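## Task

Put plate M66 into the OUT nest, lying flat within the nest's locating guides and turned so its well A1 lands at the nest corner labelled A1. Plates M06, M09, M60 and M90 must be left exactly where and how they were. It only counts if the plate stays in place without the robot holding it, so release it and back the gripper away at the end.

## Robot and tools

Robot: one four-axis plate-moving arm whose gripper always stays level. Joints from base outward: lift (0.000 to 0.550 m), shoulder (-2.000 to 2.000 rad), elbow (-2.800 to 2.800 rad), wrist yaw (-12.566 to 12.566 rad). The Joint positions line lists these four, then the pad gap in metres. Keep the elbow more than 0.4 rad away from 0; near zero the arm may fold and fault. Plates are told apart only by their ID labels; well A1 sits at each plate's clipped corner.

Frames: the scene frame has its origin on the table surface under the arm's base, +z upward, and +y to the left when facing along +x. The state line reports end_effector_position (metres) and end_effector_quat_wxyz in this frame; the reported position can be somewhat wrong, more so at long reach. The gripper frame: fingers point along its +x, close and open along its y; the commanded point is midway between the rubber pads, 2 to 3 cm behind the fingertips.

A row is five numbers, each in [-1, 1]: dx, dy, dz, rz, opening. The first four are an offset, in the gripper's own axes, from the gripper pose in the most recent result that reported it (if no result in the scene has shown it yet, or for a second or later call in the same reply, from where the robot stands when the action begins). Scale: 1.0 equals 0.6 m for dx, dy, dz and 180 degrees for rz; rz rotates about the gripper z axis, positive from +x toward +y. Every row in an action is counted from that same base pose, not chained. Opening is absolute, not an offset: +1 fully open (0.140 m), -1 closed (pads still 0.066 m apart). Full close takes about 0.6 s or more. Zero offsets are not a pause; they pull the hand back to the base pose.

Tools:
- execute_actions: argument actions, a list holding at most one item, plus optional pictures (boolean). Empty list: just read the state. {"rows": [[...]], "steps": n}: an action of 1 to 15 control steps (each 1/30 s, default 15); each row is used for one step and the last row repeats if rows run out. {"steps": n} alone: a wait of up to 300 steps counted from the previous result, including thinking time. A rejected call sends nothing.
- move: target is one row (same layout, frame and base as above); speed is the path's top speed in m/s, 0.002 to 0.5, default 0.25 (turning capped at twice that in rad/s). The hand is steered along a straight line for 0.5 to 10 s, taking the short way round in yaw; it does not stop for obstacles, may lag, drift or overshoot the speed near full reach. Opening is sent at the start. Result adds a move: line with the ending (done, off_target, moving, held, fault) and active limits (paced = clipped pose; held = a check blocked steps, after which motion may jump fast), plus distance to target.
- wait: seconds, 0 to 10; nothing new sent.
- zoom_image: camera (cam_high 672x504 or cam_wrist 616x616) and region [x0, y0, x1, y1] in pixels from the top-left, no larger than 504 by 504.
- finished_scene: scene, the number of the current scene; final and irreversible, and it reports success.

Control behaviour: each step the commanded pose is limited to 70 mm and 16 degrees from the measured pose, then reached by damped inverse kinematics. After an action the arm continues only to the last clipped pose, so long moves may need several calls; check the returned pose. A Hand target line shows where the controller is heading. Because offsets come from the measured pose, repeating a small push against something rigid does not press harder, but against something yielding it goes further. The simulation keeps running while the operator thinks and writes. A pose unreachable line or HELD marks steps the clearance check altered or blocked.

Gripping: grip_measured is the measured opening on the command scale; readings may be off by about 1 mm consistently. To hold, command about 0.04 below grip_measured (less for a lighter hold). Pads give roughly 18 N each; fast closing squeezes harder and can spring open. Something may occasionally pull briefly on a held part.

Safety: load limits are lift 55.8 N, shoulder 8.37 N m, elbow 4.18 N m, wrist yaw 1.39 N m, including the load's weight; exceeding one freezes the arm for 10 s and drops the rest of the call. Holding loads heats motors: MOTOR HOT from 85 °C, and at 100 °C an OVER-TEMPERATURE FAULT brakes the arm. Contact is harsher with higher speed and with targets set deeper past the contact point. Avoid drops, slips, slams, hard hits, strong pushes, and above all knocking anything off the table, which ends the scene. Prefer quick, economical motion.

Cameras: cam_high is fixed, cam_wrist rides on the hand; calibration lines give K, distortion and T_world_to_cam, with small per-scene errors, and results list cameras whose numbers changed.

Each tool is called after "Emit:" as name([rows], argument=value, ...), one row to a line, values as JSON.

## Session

Emit:
execute_actions(actions=[])

Scene clock: 0.00 s of 7200.00 s.
end_effector_position=(+0.5371, -0.1814, +0.2382) grip_measured=+0.99 end_effector_quat_wxyz=(-0.338, -0.000, -0.000, +0.941)
Joint positions: [ 0.233  0.174  2.341 -4.967  0.14 ]
Motor temperatures (°C, as the motors report them): [32 27 28 26]
Hand target: +0.537, -0.181, +0.238; -0.338, -0.000, -0.000, +0.941
camera_calibration (this result's frames):
cam_wrist: T_world_to_cam=[[-0.638294, 0.76977, -0.00583883, 0.492928], [0.468058, 0.38207, -0.796833, -0.00505252], [-0.611148, -0.511347, -0.604171, 0.474809], [0, 0, 0, 1]] pos_world=[0.607177, -0.134719, 0.285718]

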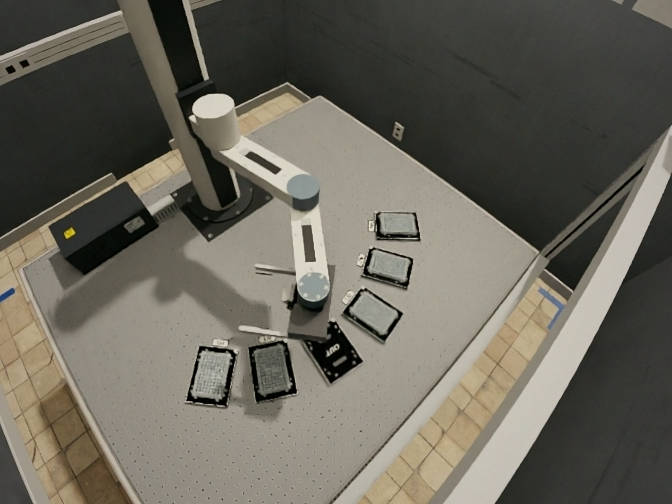

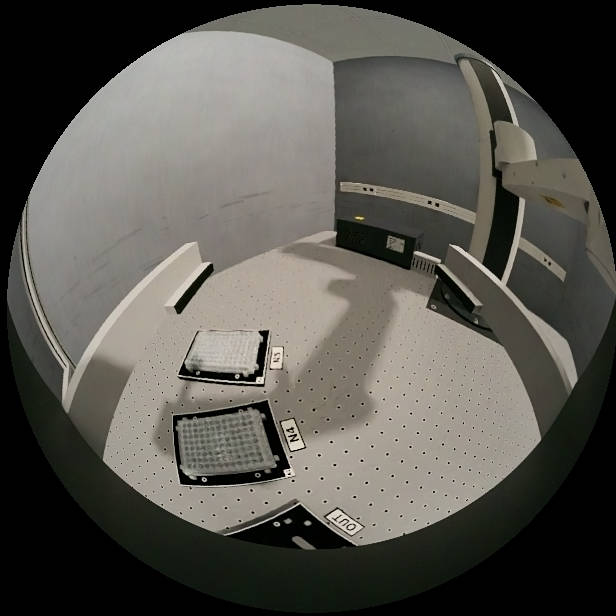

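Emit:
zoom_image(camera="cam_wrist", region=[160, 310, 330, 500])

Emit:
zoom_image(camera="cam_high", region=[330, 200, 440, 350])

Emit:
zoom_image(camera="cam_high", region=[175, 310, 375, 420])

Region (160, 310, 330, 500) of cam_wrist's 616x616 image, scaled by 2.653, with more detail than that image has; it fills the left 451 columns of this view, and the rest is white.

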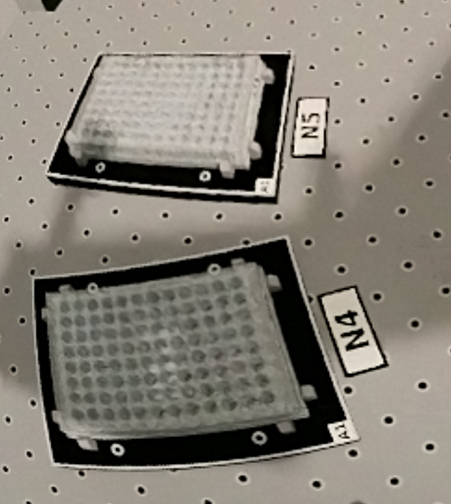

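Region (330, 200, 440, 350) of cam_high's 672x504 image, scaled by 3.360, with more detail than that image has; it fills the left 370 columns of this view, and the rest is white.

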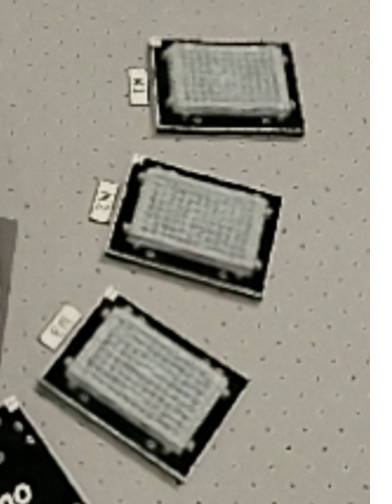

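Region (175, 310, 375, 420) of cam_high's 672x504 image, scaled by 2.520, with more detail than that image has; it fills the top 277 rows of this view, and the rest is white.

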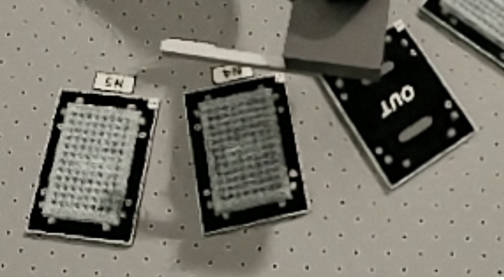

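Emit:
move(target=[0.02, -0.02, -0.265, 0.614, 1], speed=0.4)

Emit:
zoom_image(camera="cam_wrist", region=[170, 220, 490, 350])

Scene clock: 16.03 s of 7200.00 s.
end_effector_position=(+0.5201, -0.1799, +0.0792) grip_measured=+0.99 end_effector_quat_wxyz=(+0.966, +0.000, +0.000, -0.259)
Joint positions: [ 0.074  0.479  0.989 -1.992  0.14 ]
Motor temperatures (°C, as the motors report them): [32 27 28 26]
Hand target: +0.520, -0.180, +0.079; +0.966, +0.000, +0.000, -0.259
Off the commanded pose: 0.000 m, 0 deg.
After step 90, 10.23 s passed at rest.
move: done
camera_calibration (this result's frames):
cam_wrist: T_world_to_cam=[[-0.497609, -0.867382, -0.00583883, 0.112368], [-0.521749, 0.304687, -0.796833, 0.376446], [0.692938, -0.393465, -0.604171, -0.287905], [0, 0, 0, 1]] pos_world=[0.451826, -0.130513, 0.126676]

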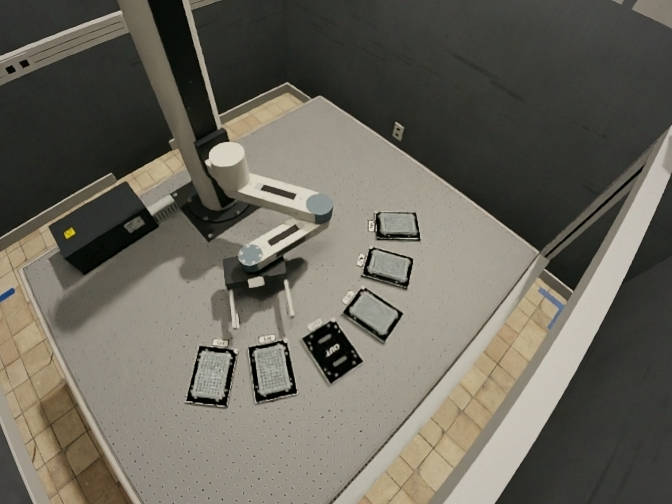

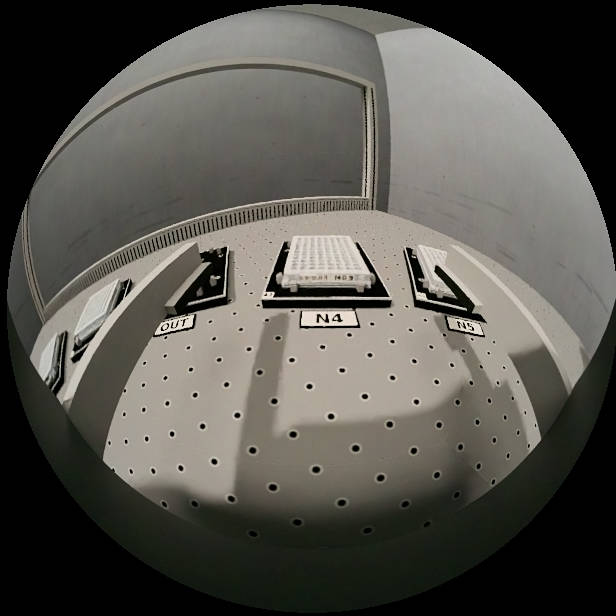

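Region (170, 220, 490, 350) of cam_wrist's 616x616 image, scaled by 1.575, with more detail than that image has; it fills the top 205 rows of this view, and the rest is white.

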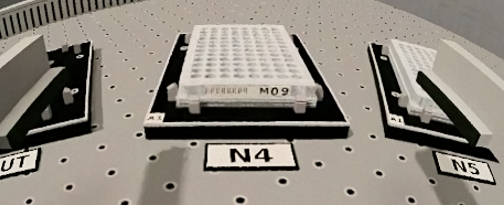

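Emit:
move(target=[-0.02, -0.16, 0, -0.09, 1], speed=0.4)

Emit:
zoom_image(camera="cam_wrist", region=[250, 220, 450, 330])

Scene clock: 23.27 s of 7200.00 s.
end_effector_position=(+0.4615, -0.2570, +0.0792) grip_measured=+0.99 end_effector_quat_wxyz=(+0.920, +0.000, +0.000, -0.393)
Joint positions: [ 0.074  0.252  0.972 -2.032  0.14 ]
Motor temperatures (°C, as the motors report them): [32 27 28 26]
Hand target: +0.462, -0.257, +0.079; +0.920, +0.000, +0.000, -0.393
Off the commanded pose: 0.000 m, 0 deg.
After step 90, 3.47 s passed at rest.
move: done
camera_calibration (this result's frames):
cam_wrist: T_world_to_cam=[[-0.720264, -0.693676, -0.00583883, 0.163701], [-0.415762, 0.438405, -0.796833, 0.354864], [0.555304, -0.571503, -0.604171, -0.259935], [0, 0, 0, 1]] pos_world=[0.409789, -0.190572, 0.126678]

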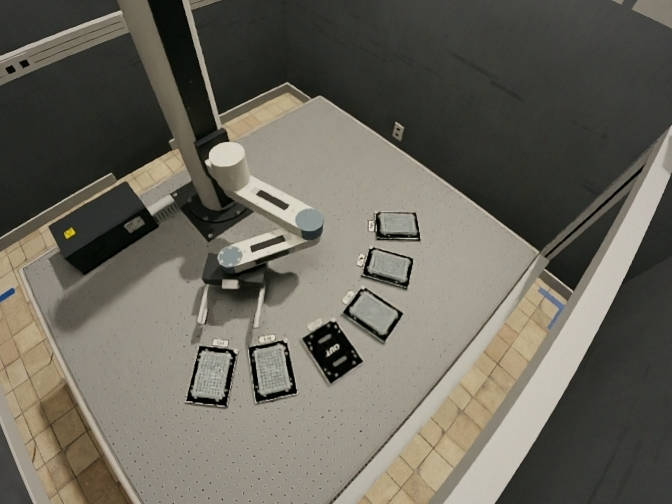

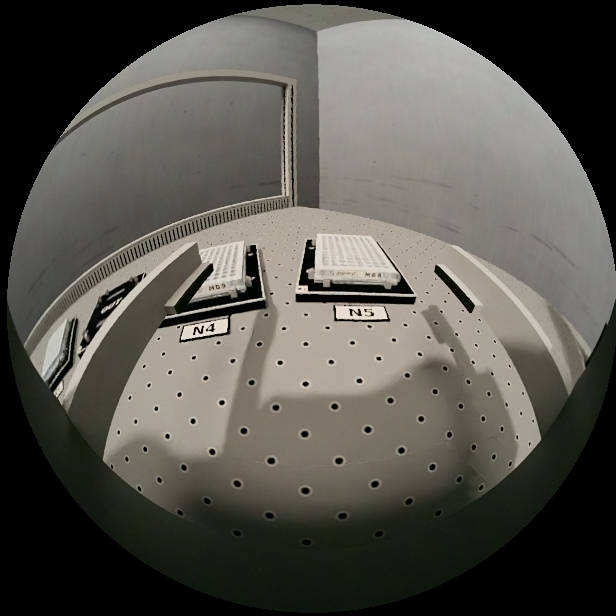

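Region (250, 220, 450, 330) of cam_wrist's 616x616 image, scaled by 2.520, with more detail than that image has; it fills the top 277 rows of this view, and the rest is white.

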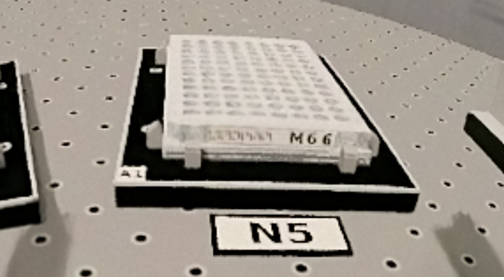

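Emit:
move(target=[0.266, -0.0637, -0.025, -0.0095, 0.2], speed=0.35)

Emit:
zoom_image(camera="cam_wrist", region=[180, 390, 480, 540])

Emit:
zoom_image(camera="cam_wrist", region=[200, 250, 460, 460])

Scene clock: 52.40 s of 7200.00 s.
end_effector_position=(+0.5443, -0.3988, +0.0642) grip_measured=+0.20 end_effector_quat_wxyz=(+0.914, +0.000, +0.000, -0.406)
Joint positions: [ 0.059 -0.197  1.772 -2.412  0.11 ]
Motor temperatures (°C, as the motors report them): [32 27 28 26]
Hand target: +0.544, -0.399, +0.064; +0.914, +0.000, +0.000, -0.407
Off the commanded pose: 0.000 m, 0 deg.
After step 90, 25.17 s passed at rest.
move: done
camera_calibration (this result's frames):
cam_wrist: T_world_to_cam=[[-0.740508, -0.672022, -0.00583883, 0.144544], [-0.402585, 0.450535, -0.796833, 0.437149], [0.538121, -0.587711, -0.604171, -0.393096], [0, 0, 0, 1]] pos_world=[0.494558, -0.330841, 0.111682]

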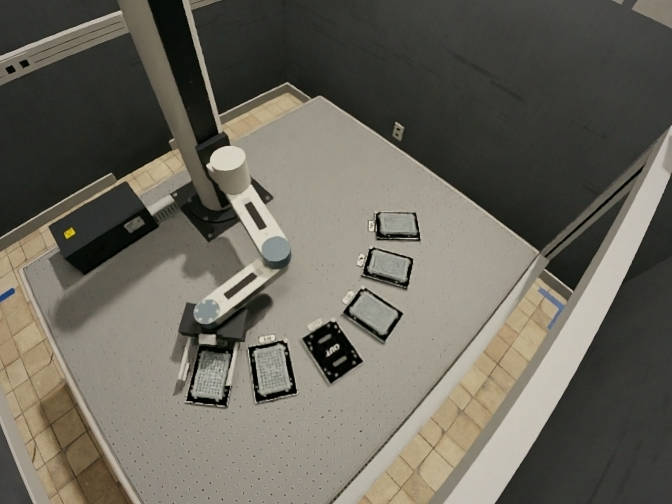

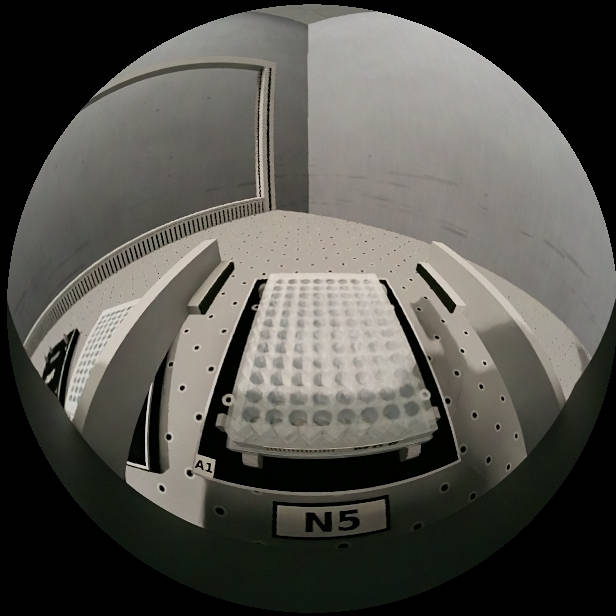

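Region (180, 390, 480, 540) of cam_wrist's 616x616 image, scaled by 1.680, with more detail than that image has.

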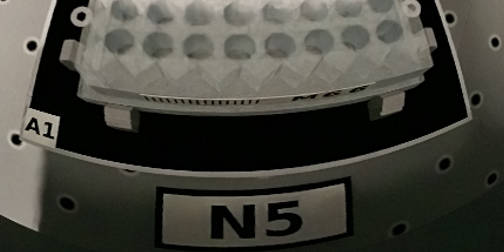

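Region (200, 250, 460, 460) of cam_wrist's 616x616 image, scaled by 1.938, with more detail than that image has; it fills the top 407 rows of this view, and the rest is white.

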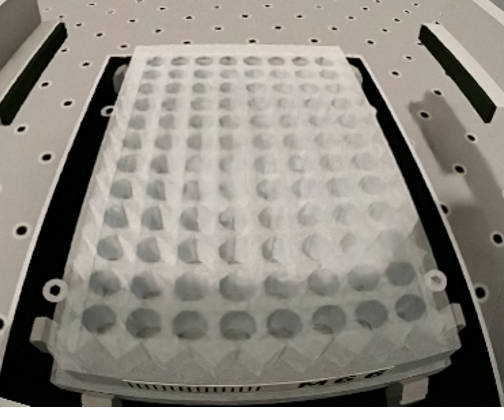

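Emit:
zoom_image(camera="cam_wrist", region=[215, 400, 445, 470])

Emit:
zoom_image(camera="cam_wrist", region=[250, 265, 400, 310])

Region (215, 400, 445, 470) of cam_wrist's 616x616 image, scaled by 2.191, with more detail than that image has; it fills the top 153 rows of this view, and the rest is white.

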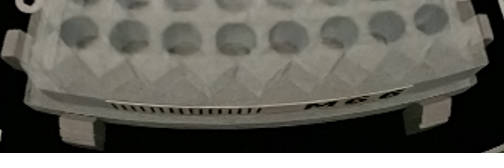

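Region (250, 265, 400, 310) of cam_wrist's 616x616 image, scaled by 3.360, with more detail than that image has; it fills the top 151 rows of this view, and the rest is white.

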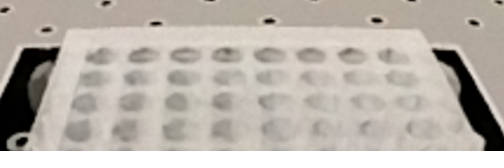

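Emit:
move(target=[-0.0062, 0.0018, -0.051, -0.001, -0.2], speed=0.08)

Emit:
zoom_image(camera="cam_wrist", region=[170, 225, 500, 450])

Scene clock: 64.30 s of 7200.00 s.
end_effector_position=(+0.5426, -0.3953, +0.0335) grip_measured=-0.20 end_effector_quat_wxyz=(+0.913, +0.000, +0.000, -0.408)
Joint positions: [ 0.029 -0.183  1.75  -2.407  0.096]
Motor temperatures (°C, as the motors report them): [32 27 28 26]
Hand target: +0.543, -0.395, +0.034; +0.913, +0.000, +0.000, -0.408
Off the commanded pose: 0.000 m, 0 deg.
After step 90, 8.20 s passed at rest.
move: done
camera_calibration (this result's frames):
cam_wrist: T_world_to_cam=[[-0.742689, -0.669611, -0.00583883, 0.147589], [-0.401117, 0.451842, -0.796833, 0.410226], [0.536206, -0.589458, -0.604171, -0.408334], [0, 0, 0, 1]] pos_world=[0.493113, -0.327226, 0.0810397]

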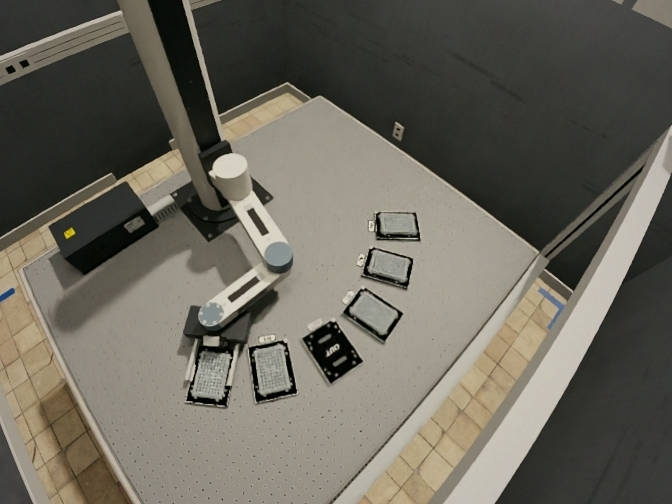

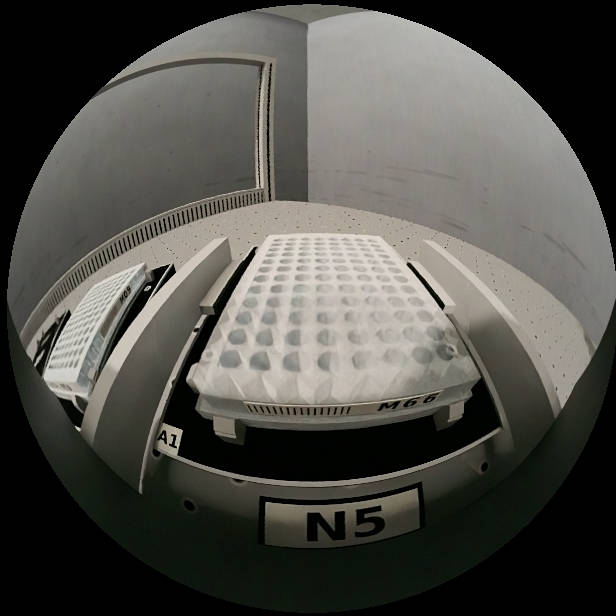

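Region (170, 225, 500, 450) of cam_wrist's 616x616 image, scaled by 1.527, with more detail than that image has; it fills the top 344 rows of this view, and the rest is white.

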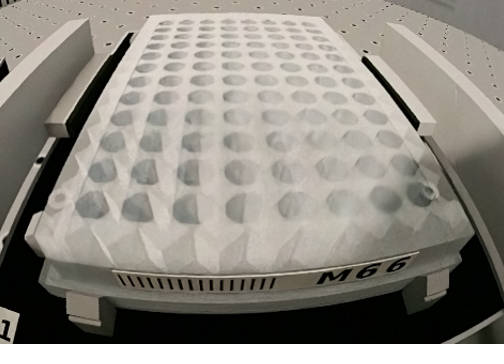

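Emit:
execute_actions([
  {"rows": [[0,0,0,0,-0.3],[0,0,0,0,-0.38],[0,0,0,0,-0.44],[0,0,0,0,-0.48],[0,0,0,0,-0.5],[0,0,0,0,-0.515],[0,0,0,0,-0.53],[0,0,0,0,-0.54],[0,0,0,0,-0.55],[0,0,0,0,-0.56],[0,0,0,0,-0.57],[0,0,0,0,-0.58],[0,0,0,0,-0.59],[0,0,0,0,-0.6]], "steps": 15},
], pictures=false)

Emit:
execute_actions([
  {"steps": 8},
], pictures=false)

Scene clock: 72.53 s of 7200.00 s.
end_effector_position=(+0.5426, -0.3954, +0.0336) grip_measured=-0.57 end_effector_quat_wxyz=(+0.913, +0.000, +0.000, -0.408)
Joint positions: [ 0.029 -0.183  1.75  -2.407  0.082]
Motor temperatures (°C, as the motors report them): [32 27 28 26]
Hand target: +0.543, -0.395, +0.034; +0.913, +0.000, +0.000, -0.408
Off the commanded pose: 0.000 m, 0 deg.
Steps of this call (steps 1 to 90: nothing new was sent; then 4.73 s passed at rest; steps 91 to 105: all 15 steps of this action). Readings (end_effector_position):
91: (+0.5426, -0.3953, +0.0335)
92: (+0.5426, -0.3953, +0.0335)
94: (+0.5426, -0.3953, +0.0335)
98: (+0.5426, -0.3953, +0.0336)
105: the state above

Scene clock: 72.80 s of 7200.00 s.
end_effector_position=(+0.5426, -0.3954, +0.0336) grip_measured=-0.57 end_effector_quat_wxyz=(+0.913, +0.000, +0.000, -0.408)
Joint positions: [ 0.029 -0.183  1.75  -2.407  0.082]
Motor temperatures (°C, as the motors report them): [32 27 28 26]
Hand target: +0.543, -0.395, +0.034; +0.913, +0.000, +0.000, -0.408
Off the commanded pose: 0.000 m, 0 deg.
Steps of this call (steps 1 to 8: nothing new was sent). Readings (end_effector_position):
1: (+0.5426, -0.3954, +0.0336)
2: (+0.5426, -0.3954, +0.0336)
4: (+0.5426, -0.3954, +0.0336)
8: the state above

Emit:
move(target=[0, 0, 0.05, 0, -0.61], speed=0.1)

Emit:
zoom_image(camera="cam_wrist", region=[180, 390, 480, 540])

Emit:
move(target=[-0.198, 0.551, 0, 0.2144, -0.61], speed=0.3)

Emit:
zoom_image(camera="cam_wrist", region=[180, 390, 480, 540])

Scene clock: 91.53 s of 7200.00 s.
end_effector_position=(+0.5426, -0.3954, +0.0637) grip_measured=-0.58 end_effector_quat_wxyz=(+0.913, +0.000, +0.000, -0.408)
Joint positions: [ 0.059 -0.183  1.75  -2.407  0.082]
Motor temperatures (°C, as the motors report them): [32 27 28 26]
Hand target: +0.543, -0.395, +0.064; +0.913, +0.000, +0.000, -0.408
Off the commanded pose: 0.000 m, 0 deg.
After step 90, 15.03 s passed at rest.
move: done
camera_calibration (this result's frames):
cam_wrist: T_world_to_cam=[[-0.742759, -0.669533, -0.00583883, 0.147801], [-0.40107, 0.451884, -0.796833, 0.434208], [0.536145, -0.589514, -0.604171, -0.390133], [0, 0, 0, 1]] pos_world=[0.493096, -0.327242, 0.111147]

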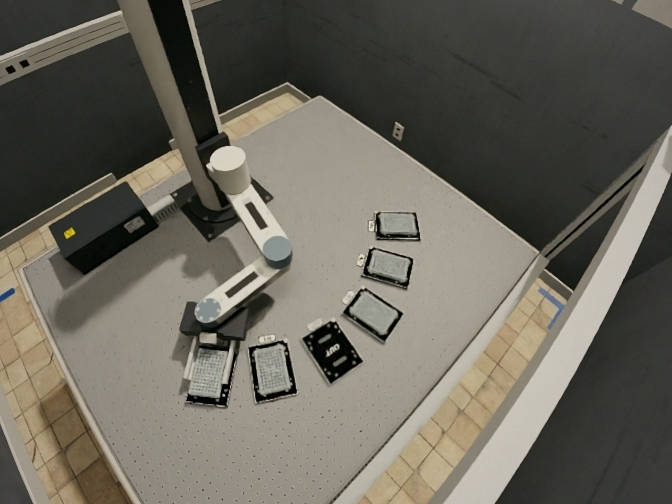

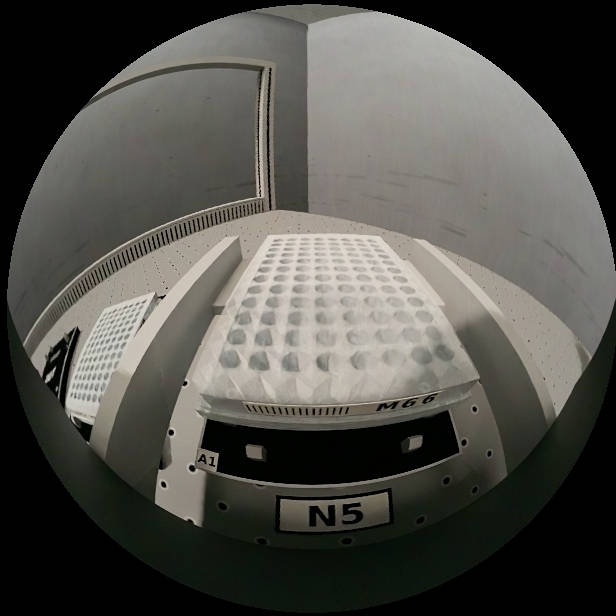

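Region (180, 390, 480, 540) of cam_wrist's 616x616 image, scaled by 1.680, with more detail than that image has.

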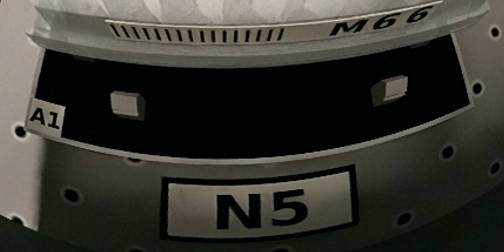

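Scene clock: 93.03 s of 7200.00 s.
end_effector_position=(+0.7096, -0.0861, +0.0636) grip_measured=-0.58 end_effector_quat_wxyz=(+0.997, +0.000, +0.000, -0.083)
Joint positions: [ 0.059  0.47   1.76  -2.396  0.082]
Motor temperatures (°C, as the motors report them): [32 27 28 26]
Hand target: +0.710, -0.086, +0.064; +0.997, +0.000, +0.000, -0.083
Off the commanded pose: 0.000 m, 0 deg.
move: done
camera_calibration (this result's frames):
cam_wrist: T_world_to_cam=[[-0.162202, -0.98674, -0.00583883, 0.0396166], [-0.595425, 0.102592, -0.796833, 0.469292], [0.786867, -0.125772, -0.604171, -0.43537], [0, 0, 0, 1]] pos_world=[0.628432, -0.0638118, 0.111141]

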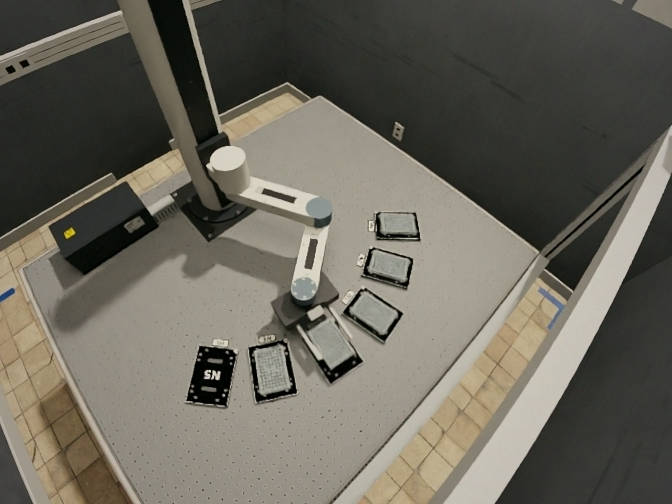

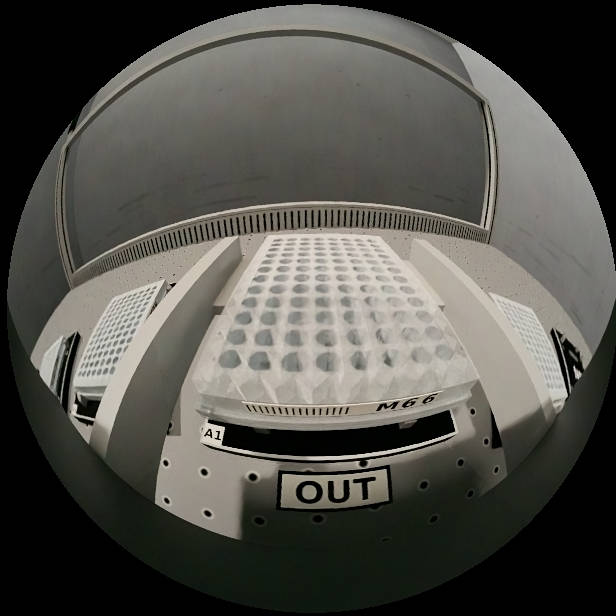

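Region (180, 390, 480, 540) of cam_wrist's 616x616 image, scaled by 1.680, with more detail than that image has.

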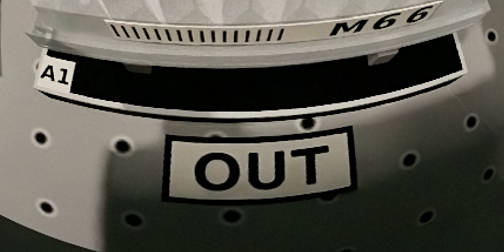

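Emit:
move(target=[0.0165, -0.0015, 0, -0.004, -0.61], speed=0.1)

Emit:
zoom_image(camera="cam_wrist", region=[180, 390, 480, 540])

Scene clock: 102.77 s of 7200.00 s.
end_effector_position=(+0.7192, -0.0886, +0.0636) grip_measured=-0.58 end_effector_quat_wxyz=(+0.996, +0.000, +0.000, -0.089)
Joint positions: [ 0.059  0.445  1.821 -2.445  0.082]
Motor temperatures (°C, as the motors report them): [32 27 28 26]
Hand target: +0.719, -0.089, +0.064; +0.996, +0.000, +0.000, -0.089
Off the commanded pose: 0.000 m, 0 deg.
After step 90, 6.03 s passed at rest.
move: done
camera_calibration (this result's frames):
cam_wrist: T_world_to_cam=[[-0.174404, -0.984657, -0.00583883, 0.0476768], [-0.59411, 0.109955, -0.796833, 0.474968], [0.785249, -0.135502, -0.604171, -0.442933], [0, 0, 0, 1]] pos_world=[0.638311, -0.0652982, 0.111141]

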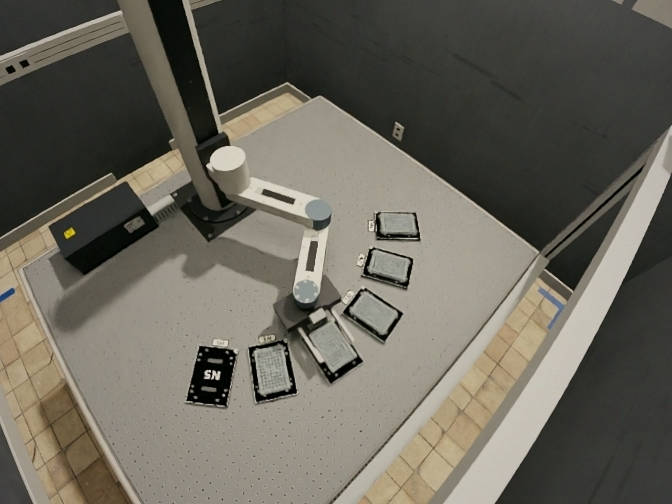

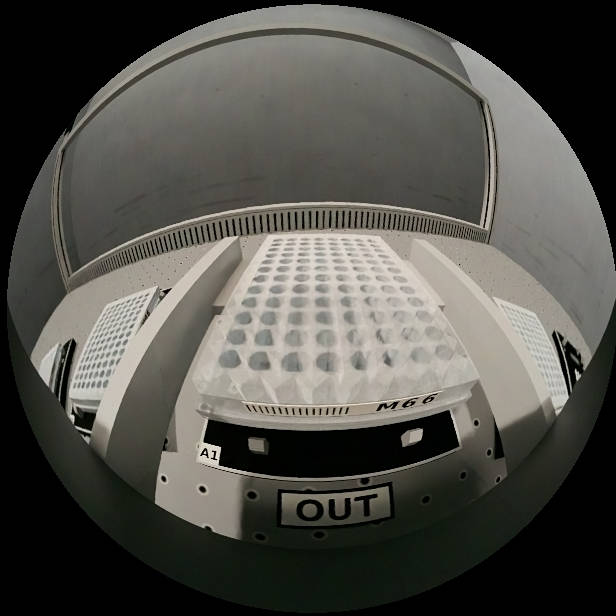

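Region (180, 390, 480, 540) of cam_wrist's 616x616 image, scaled by 1.680, with more detail than that image has.

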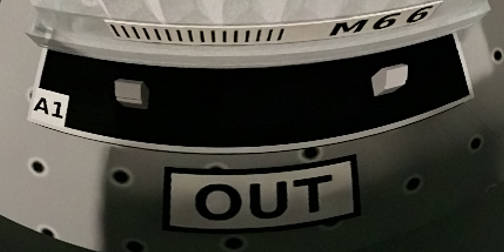

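Emit:
move(target=[0.0053, -0.001, 0, -0.001, -0.61], speed=0.05)

Emit:
zoom_image(camera="cam_wrist", region=[180, 390, 480, 540])

Scene clock: 107.83 s of 7200.00 s.
end_effector_position=(+0.7222, -0.0897, +0.0636) grip_measured=-0.58 end_effector_quat_wxyz=(+0.996, +0.000, +0.000, -0.091)
Joint positions: [ 0.059  0.436  1.841 -2.458  0.082]
Motor temperatures (°C, as the motors report them): [32 27 28 26]
Hand target: +0.722, -0.090, +0.064; +0.996, +0.000, +0.000, -0.091
Off the commanded pose: 0.000 m, 0 deg.
After step 90, 1.37 s passed at rest.
move: done
camera_calibration (this result's frames):
cam_wrist: T_world_to_cam=[[-0.177342, -0.984132, -0.00583883, 0.0492639], [-0.593779, 0.111727, -0.796833, 0.476788], [0.784842, -0.137845, -0.604171, -0.44535], [0, 0, 0, 1]] pos_world=[0.641373, -0.0661773, 0.111141]

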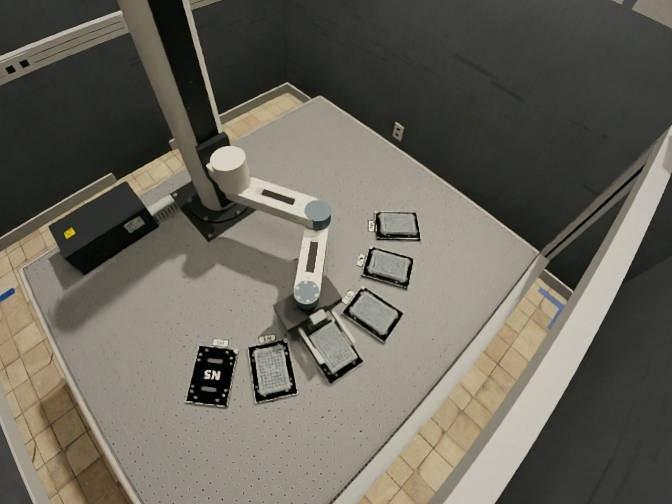

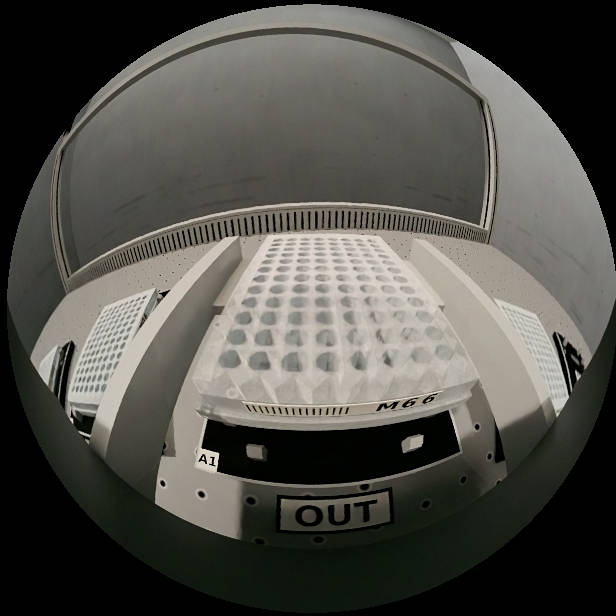

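Region (180, 390, 480, 540) of cam_wrist's 616x616 image, scaled by 1.680, with more detail than that image has.

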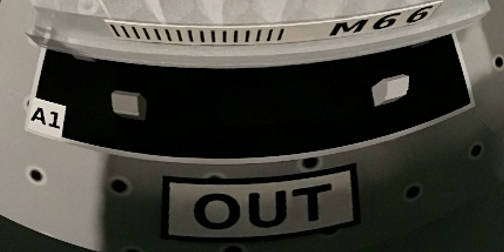

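Matches the reference. Descend.

Emit:
move(target=[0, -0.0003, -0.036, 0.0005, -0.61], speed=0.08)

Emit:
move(target=[0, 0, -0.0138, 0, -0.61], speed=0.012)

Emit:
zoom_image(camera="cam_wrist", region=[170, 225, 500, 450])

Scene clock: 118.90 s of 7200.00 s.
end_effector_position=(+0.7222, -0.0899, +0.0420) grip_measured=-0.58 end_effector_quat_wxyz=(+0.996, +0.000, +0.000, -0.090)
Joint positions: [ 0.037  0.435  1.841 -2.456  0.082]
Motor temperatures (°C, as the motors report them): [32 27 28 26]
Hand target: +0.722, -0.090, +0.042; +0.996, +0.000, +0.000, -0.090
Off the commanded pose: 0.000 m, 0 deg.
After step 90, 7.37 s passed at rest.
move: done
camera_calibration (this result's frames):
cam_wrist: T_world_to_cam=[[-0.175875, -0.984395, -0.00583883, 0.0479344], [-0.593945, 0.110843, -0.796833, 0.459578], [0.785046, -0.136675, -0.604171, -0.45848], [0, 0, 0, 1]] pos_world=[0.641323, -0.0664174, 0.0894868]

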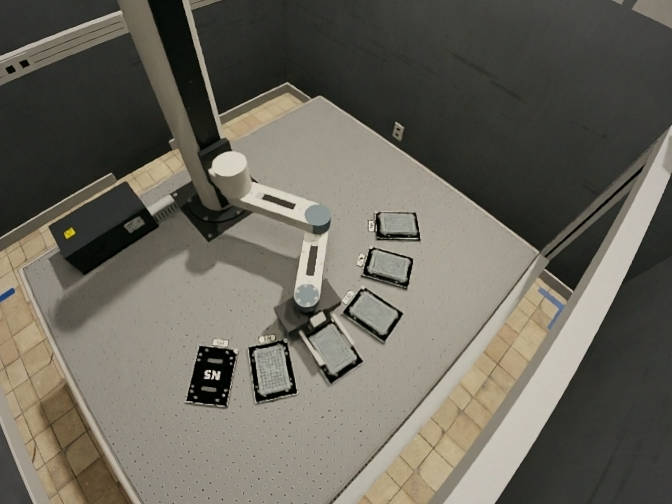

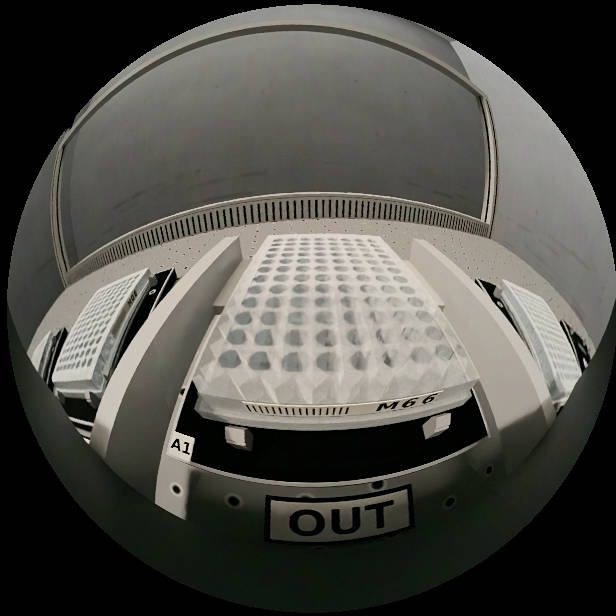

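Scene clock: 119.80 s of 7200.00 s.
end_effector_position=(+0.7222, -0.0898, +0.0337) grip_measured=-0.58 end_effector_quat_wxyz=(+0.996, +0.000, +0.000, -0.090)
Joint positions: [ 0.029  0.435  1.841 -2.456  0.082]
Motor temperatures (°C, as the motors report them): [32 27 28 26]
Hand target: +0.722, -0.090, +0.034; +0.996, +0.000, +0.000, -0.090
Off the commanded pose: 0.000 m, 0 deg.
move: done
camera_calibration (this result's frames):
cam_wrist: T_world_to_cam=[[-0.175866, -0.984397, -0.00583883, 0.0478842], [-0.593946, 0.110837, -0.796833, 0.45295], [0.785047, -0.136668, -0.604171, -0.463507], [0, 0, 0, 1]] pos_world=[0.641323, -0.0664129, 0.0811678]

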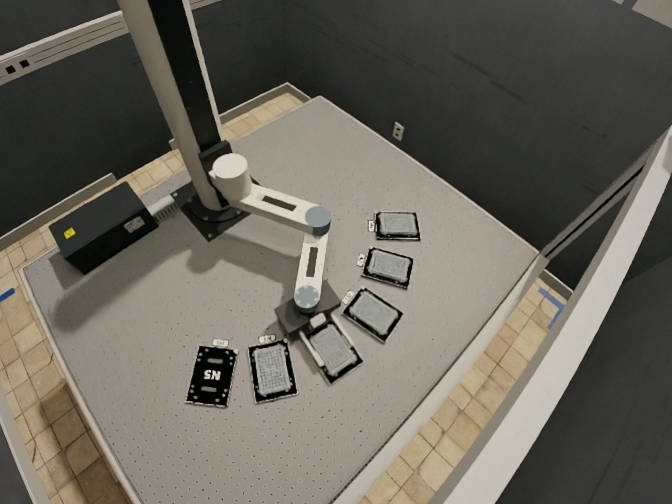

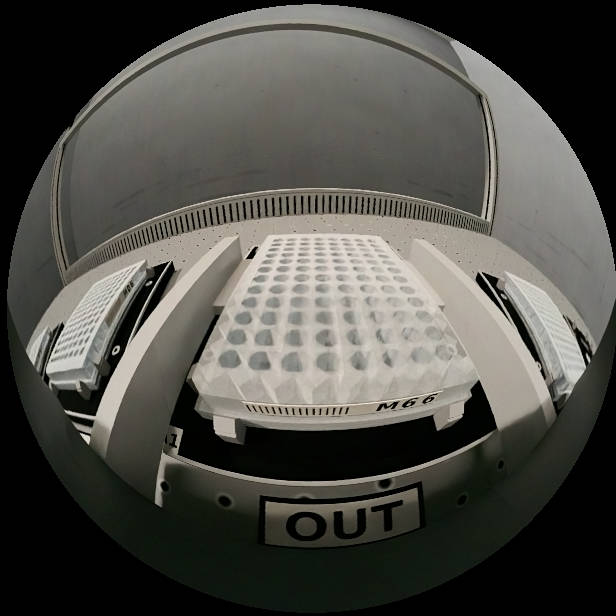

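Region (170, 225, 500, 450) of cam_wrist's 616x616 image, scaled by 1.527, with more detail than that image has; it fills the top 344 rows of this view, and the rest is white.

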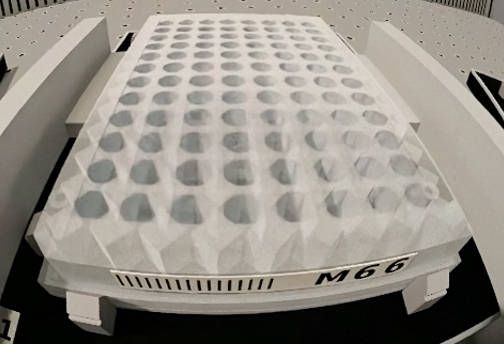

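Emit:
execute_actions([
  {"rows": [[0,0,0,0,-0.59],[0,0,0,0,-0.57],[0,0,0,0,-0.55],[0,0,0,0,-0.53],[0,0,0,0,-0.5],[0,0,0,0,-0.45],[0,0,0,0,-0.35],[0,0,0,0,-0.2],[0,0,0,0,0]], "steps": 15},
], pictures=false)

Emit:
move(target=[-0.02, 0, 0.07, 0, 0.3], speed=0.2)

Emit:
move(target=[-0.2, 0, 0.0, 0, 1], speed=0.3)

Emit:
zoom_image(camera="cam_wrist", region=[220, 220, 420, 360])

Scene clock: 130.23 s of 7200.00 s.
end_effector_position=(+0.7222, -0.0898, +0.0337) grip_measured=+0.00 end_effector_quat_wxyz=(+0.996, +0.000, +0.000, -0.090)
Joint positions: [ 0.029  0.435  1.841 -2.456  0.103]
Motor temperatures (°C, as the motors report them): [32 27 28 26]
Hand target: +0.722, -0.090, +0.034; +0.996, +0.000, +0.000, -0.090
Off the commanded pose: 0.000 m, 0 deg.
Steps of this call (steps 1 to 90: nothing new was sent; then 6.93 s passed at rest; steps 91 to 105: all 15 steps of this action). Readings (end_effector_position):
91: (+0.7222, -0.0898, +0.0337)
92: (+0.7222, -0.0898, +0.0337)
94: (+0.7222, -0.0898, +0.0337)
98: (+0.7222, -0.0898, +0.0337)
105: the state above

Scene clock: 131.17 s of 7200.00 s.
end_effector_position=(+0.7104, -0.0877, +0.0757) grip_measured=+0.30 end_effector_quat_wxyz=(+0.996, +0.000, +0.000, -0.090)
Joint positions: [ 0.071  0.469  1.766 -2.415  0.114]
Motor temperatures (°C, as the motors report them): [32 27 28 26]
Hand target: +0.710, -0.088, +0.076; +0.996, +0.000, +0.000, -0.090
Off the commanded pose: 0.000 m, 0 deg.
move: done
camera_calibration (this result's frames):
cam_wrist: T_world_to_cam=[[-0.176035, -0.984367, -0.00583883, 0.0482769], [-0.593927, 0.110939, -0.796833, 0.479206], [0.785024, -0.136803, -0.604171, -0.428554], [0, 0, 0, 1]] pos_world=[0.629537, -0.0642679, 0.12321]

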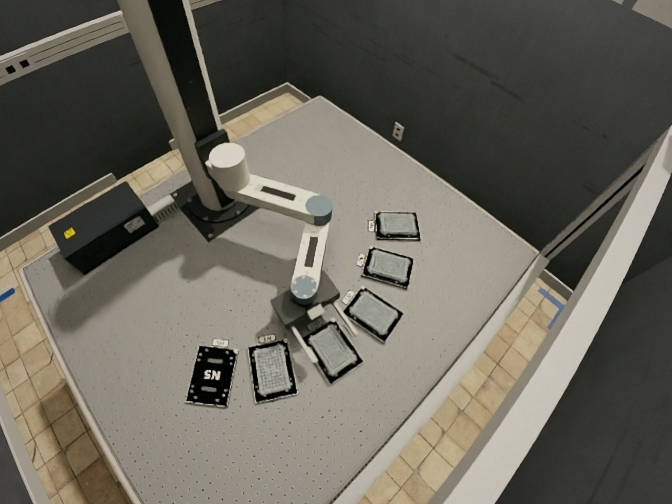

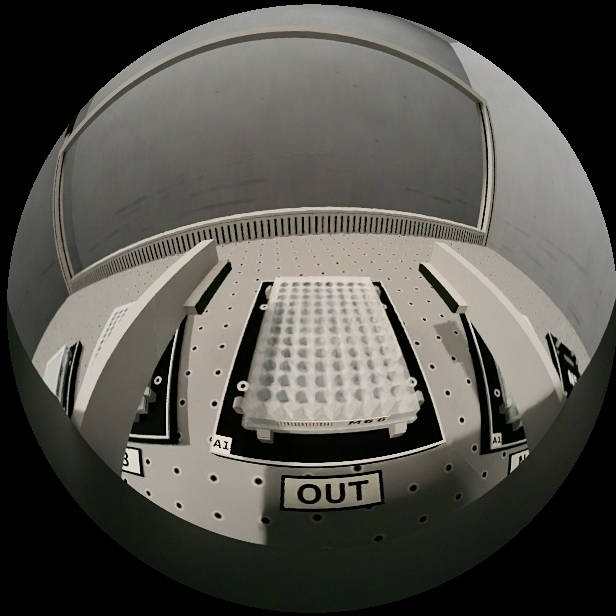

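Scene clock: 131.97 s of 7200.00 s.
end_effector_position=(+0.5923, -0.0662, +0.0757) grip_measured=+0.99 end_effector_quat_wxyz=(+0.996, +0.000, +0.000, -0.090)
Joint positions: [ 0.071  0.736  1.14  -2.056  0.14 ]
Motor temperatures (°C, as the motors report them): [32 27 28 26]
Hand target: +0.592, -0.066, +0.076; +0.996, +0.000, +0.000, -0.090
Off the commanded pose: 0.000 m, 0 deg.
move: done
camera_calibration (this result's frames):
cam_wrist: T_world_to_cam=[[-0.176385, -0.984304, -0.00583883, 0.0488298], [-0.593887, 0.11115, -0.796833, 0.406631], [0.784975, -0.137082, -0.604171, -0.332862], [0, 0, 0, 1]] pos_world=[0.511394, -0.0427632, 0.123197]

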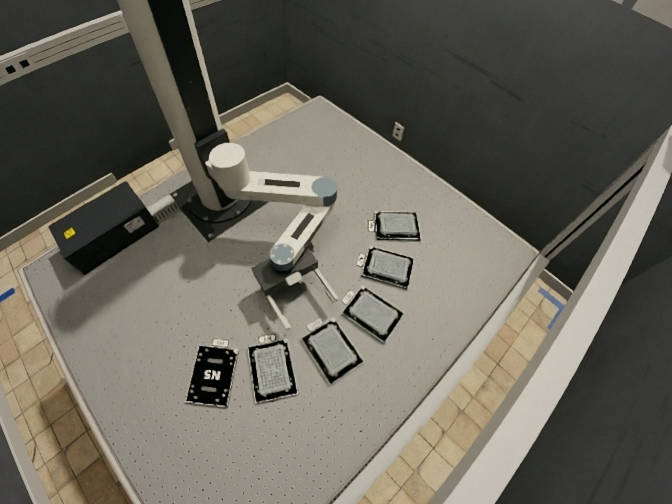

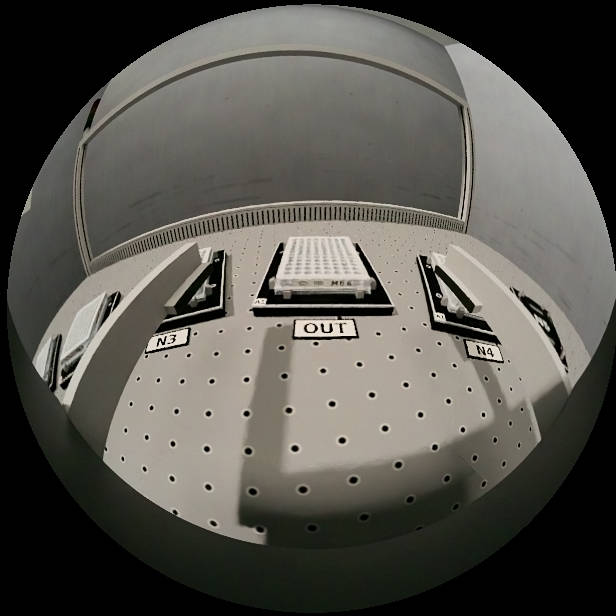

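Region (220, 220, 420, 360) of cam_wrist's 616x616 image, scaled by 2.520, with more detail than that image has; it fills the top 353 rows of this view, and the rest is white.

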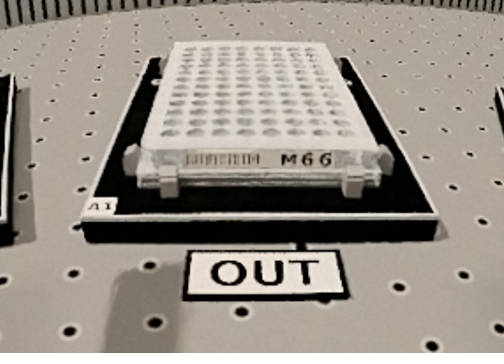

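Emit:
finished_scene(scene=2)

The scene is finished: the task was done.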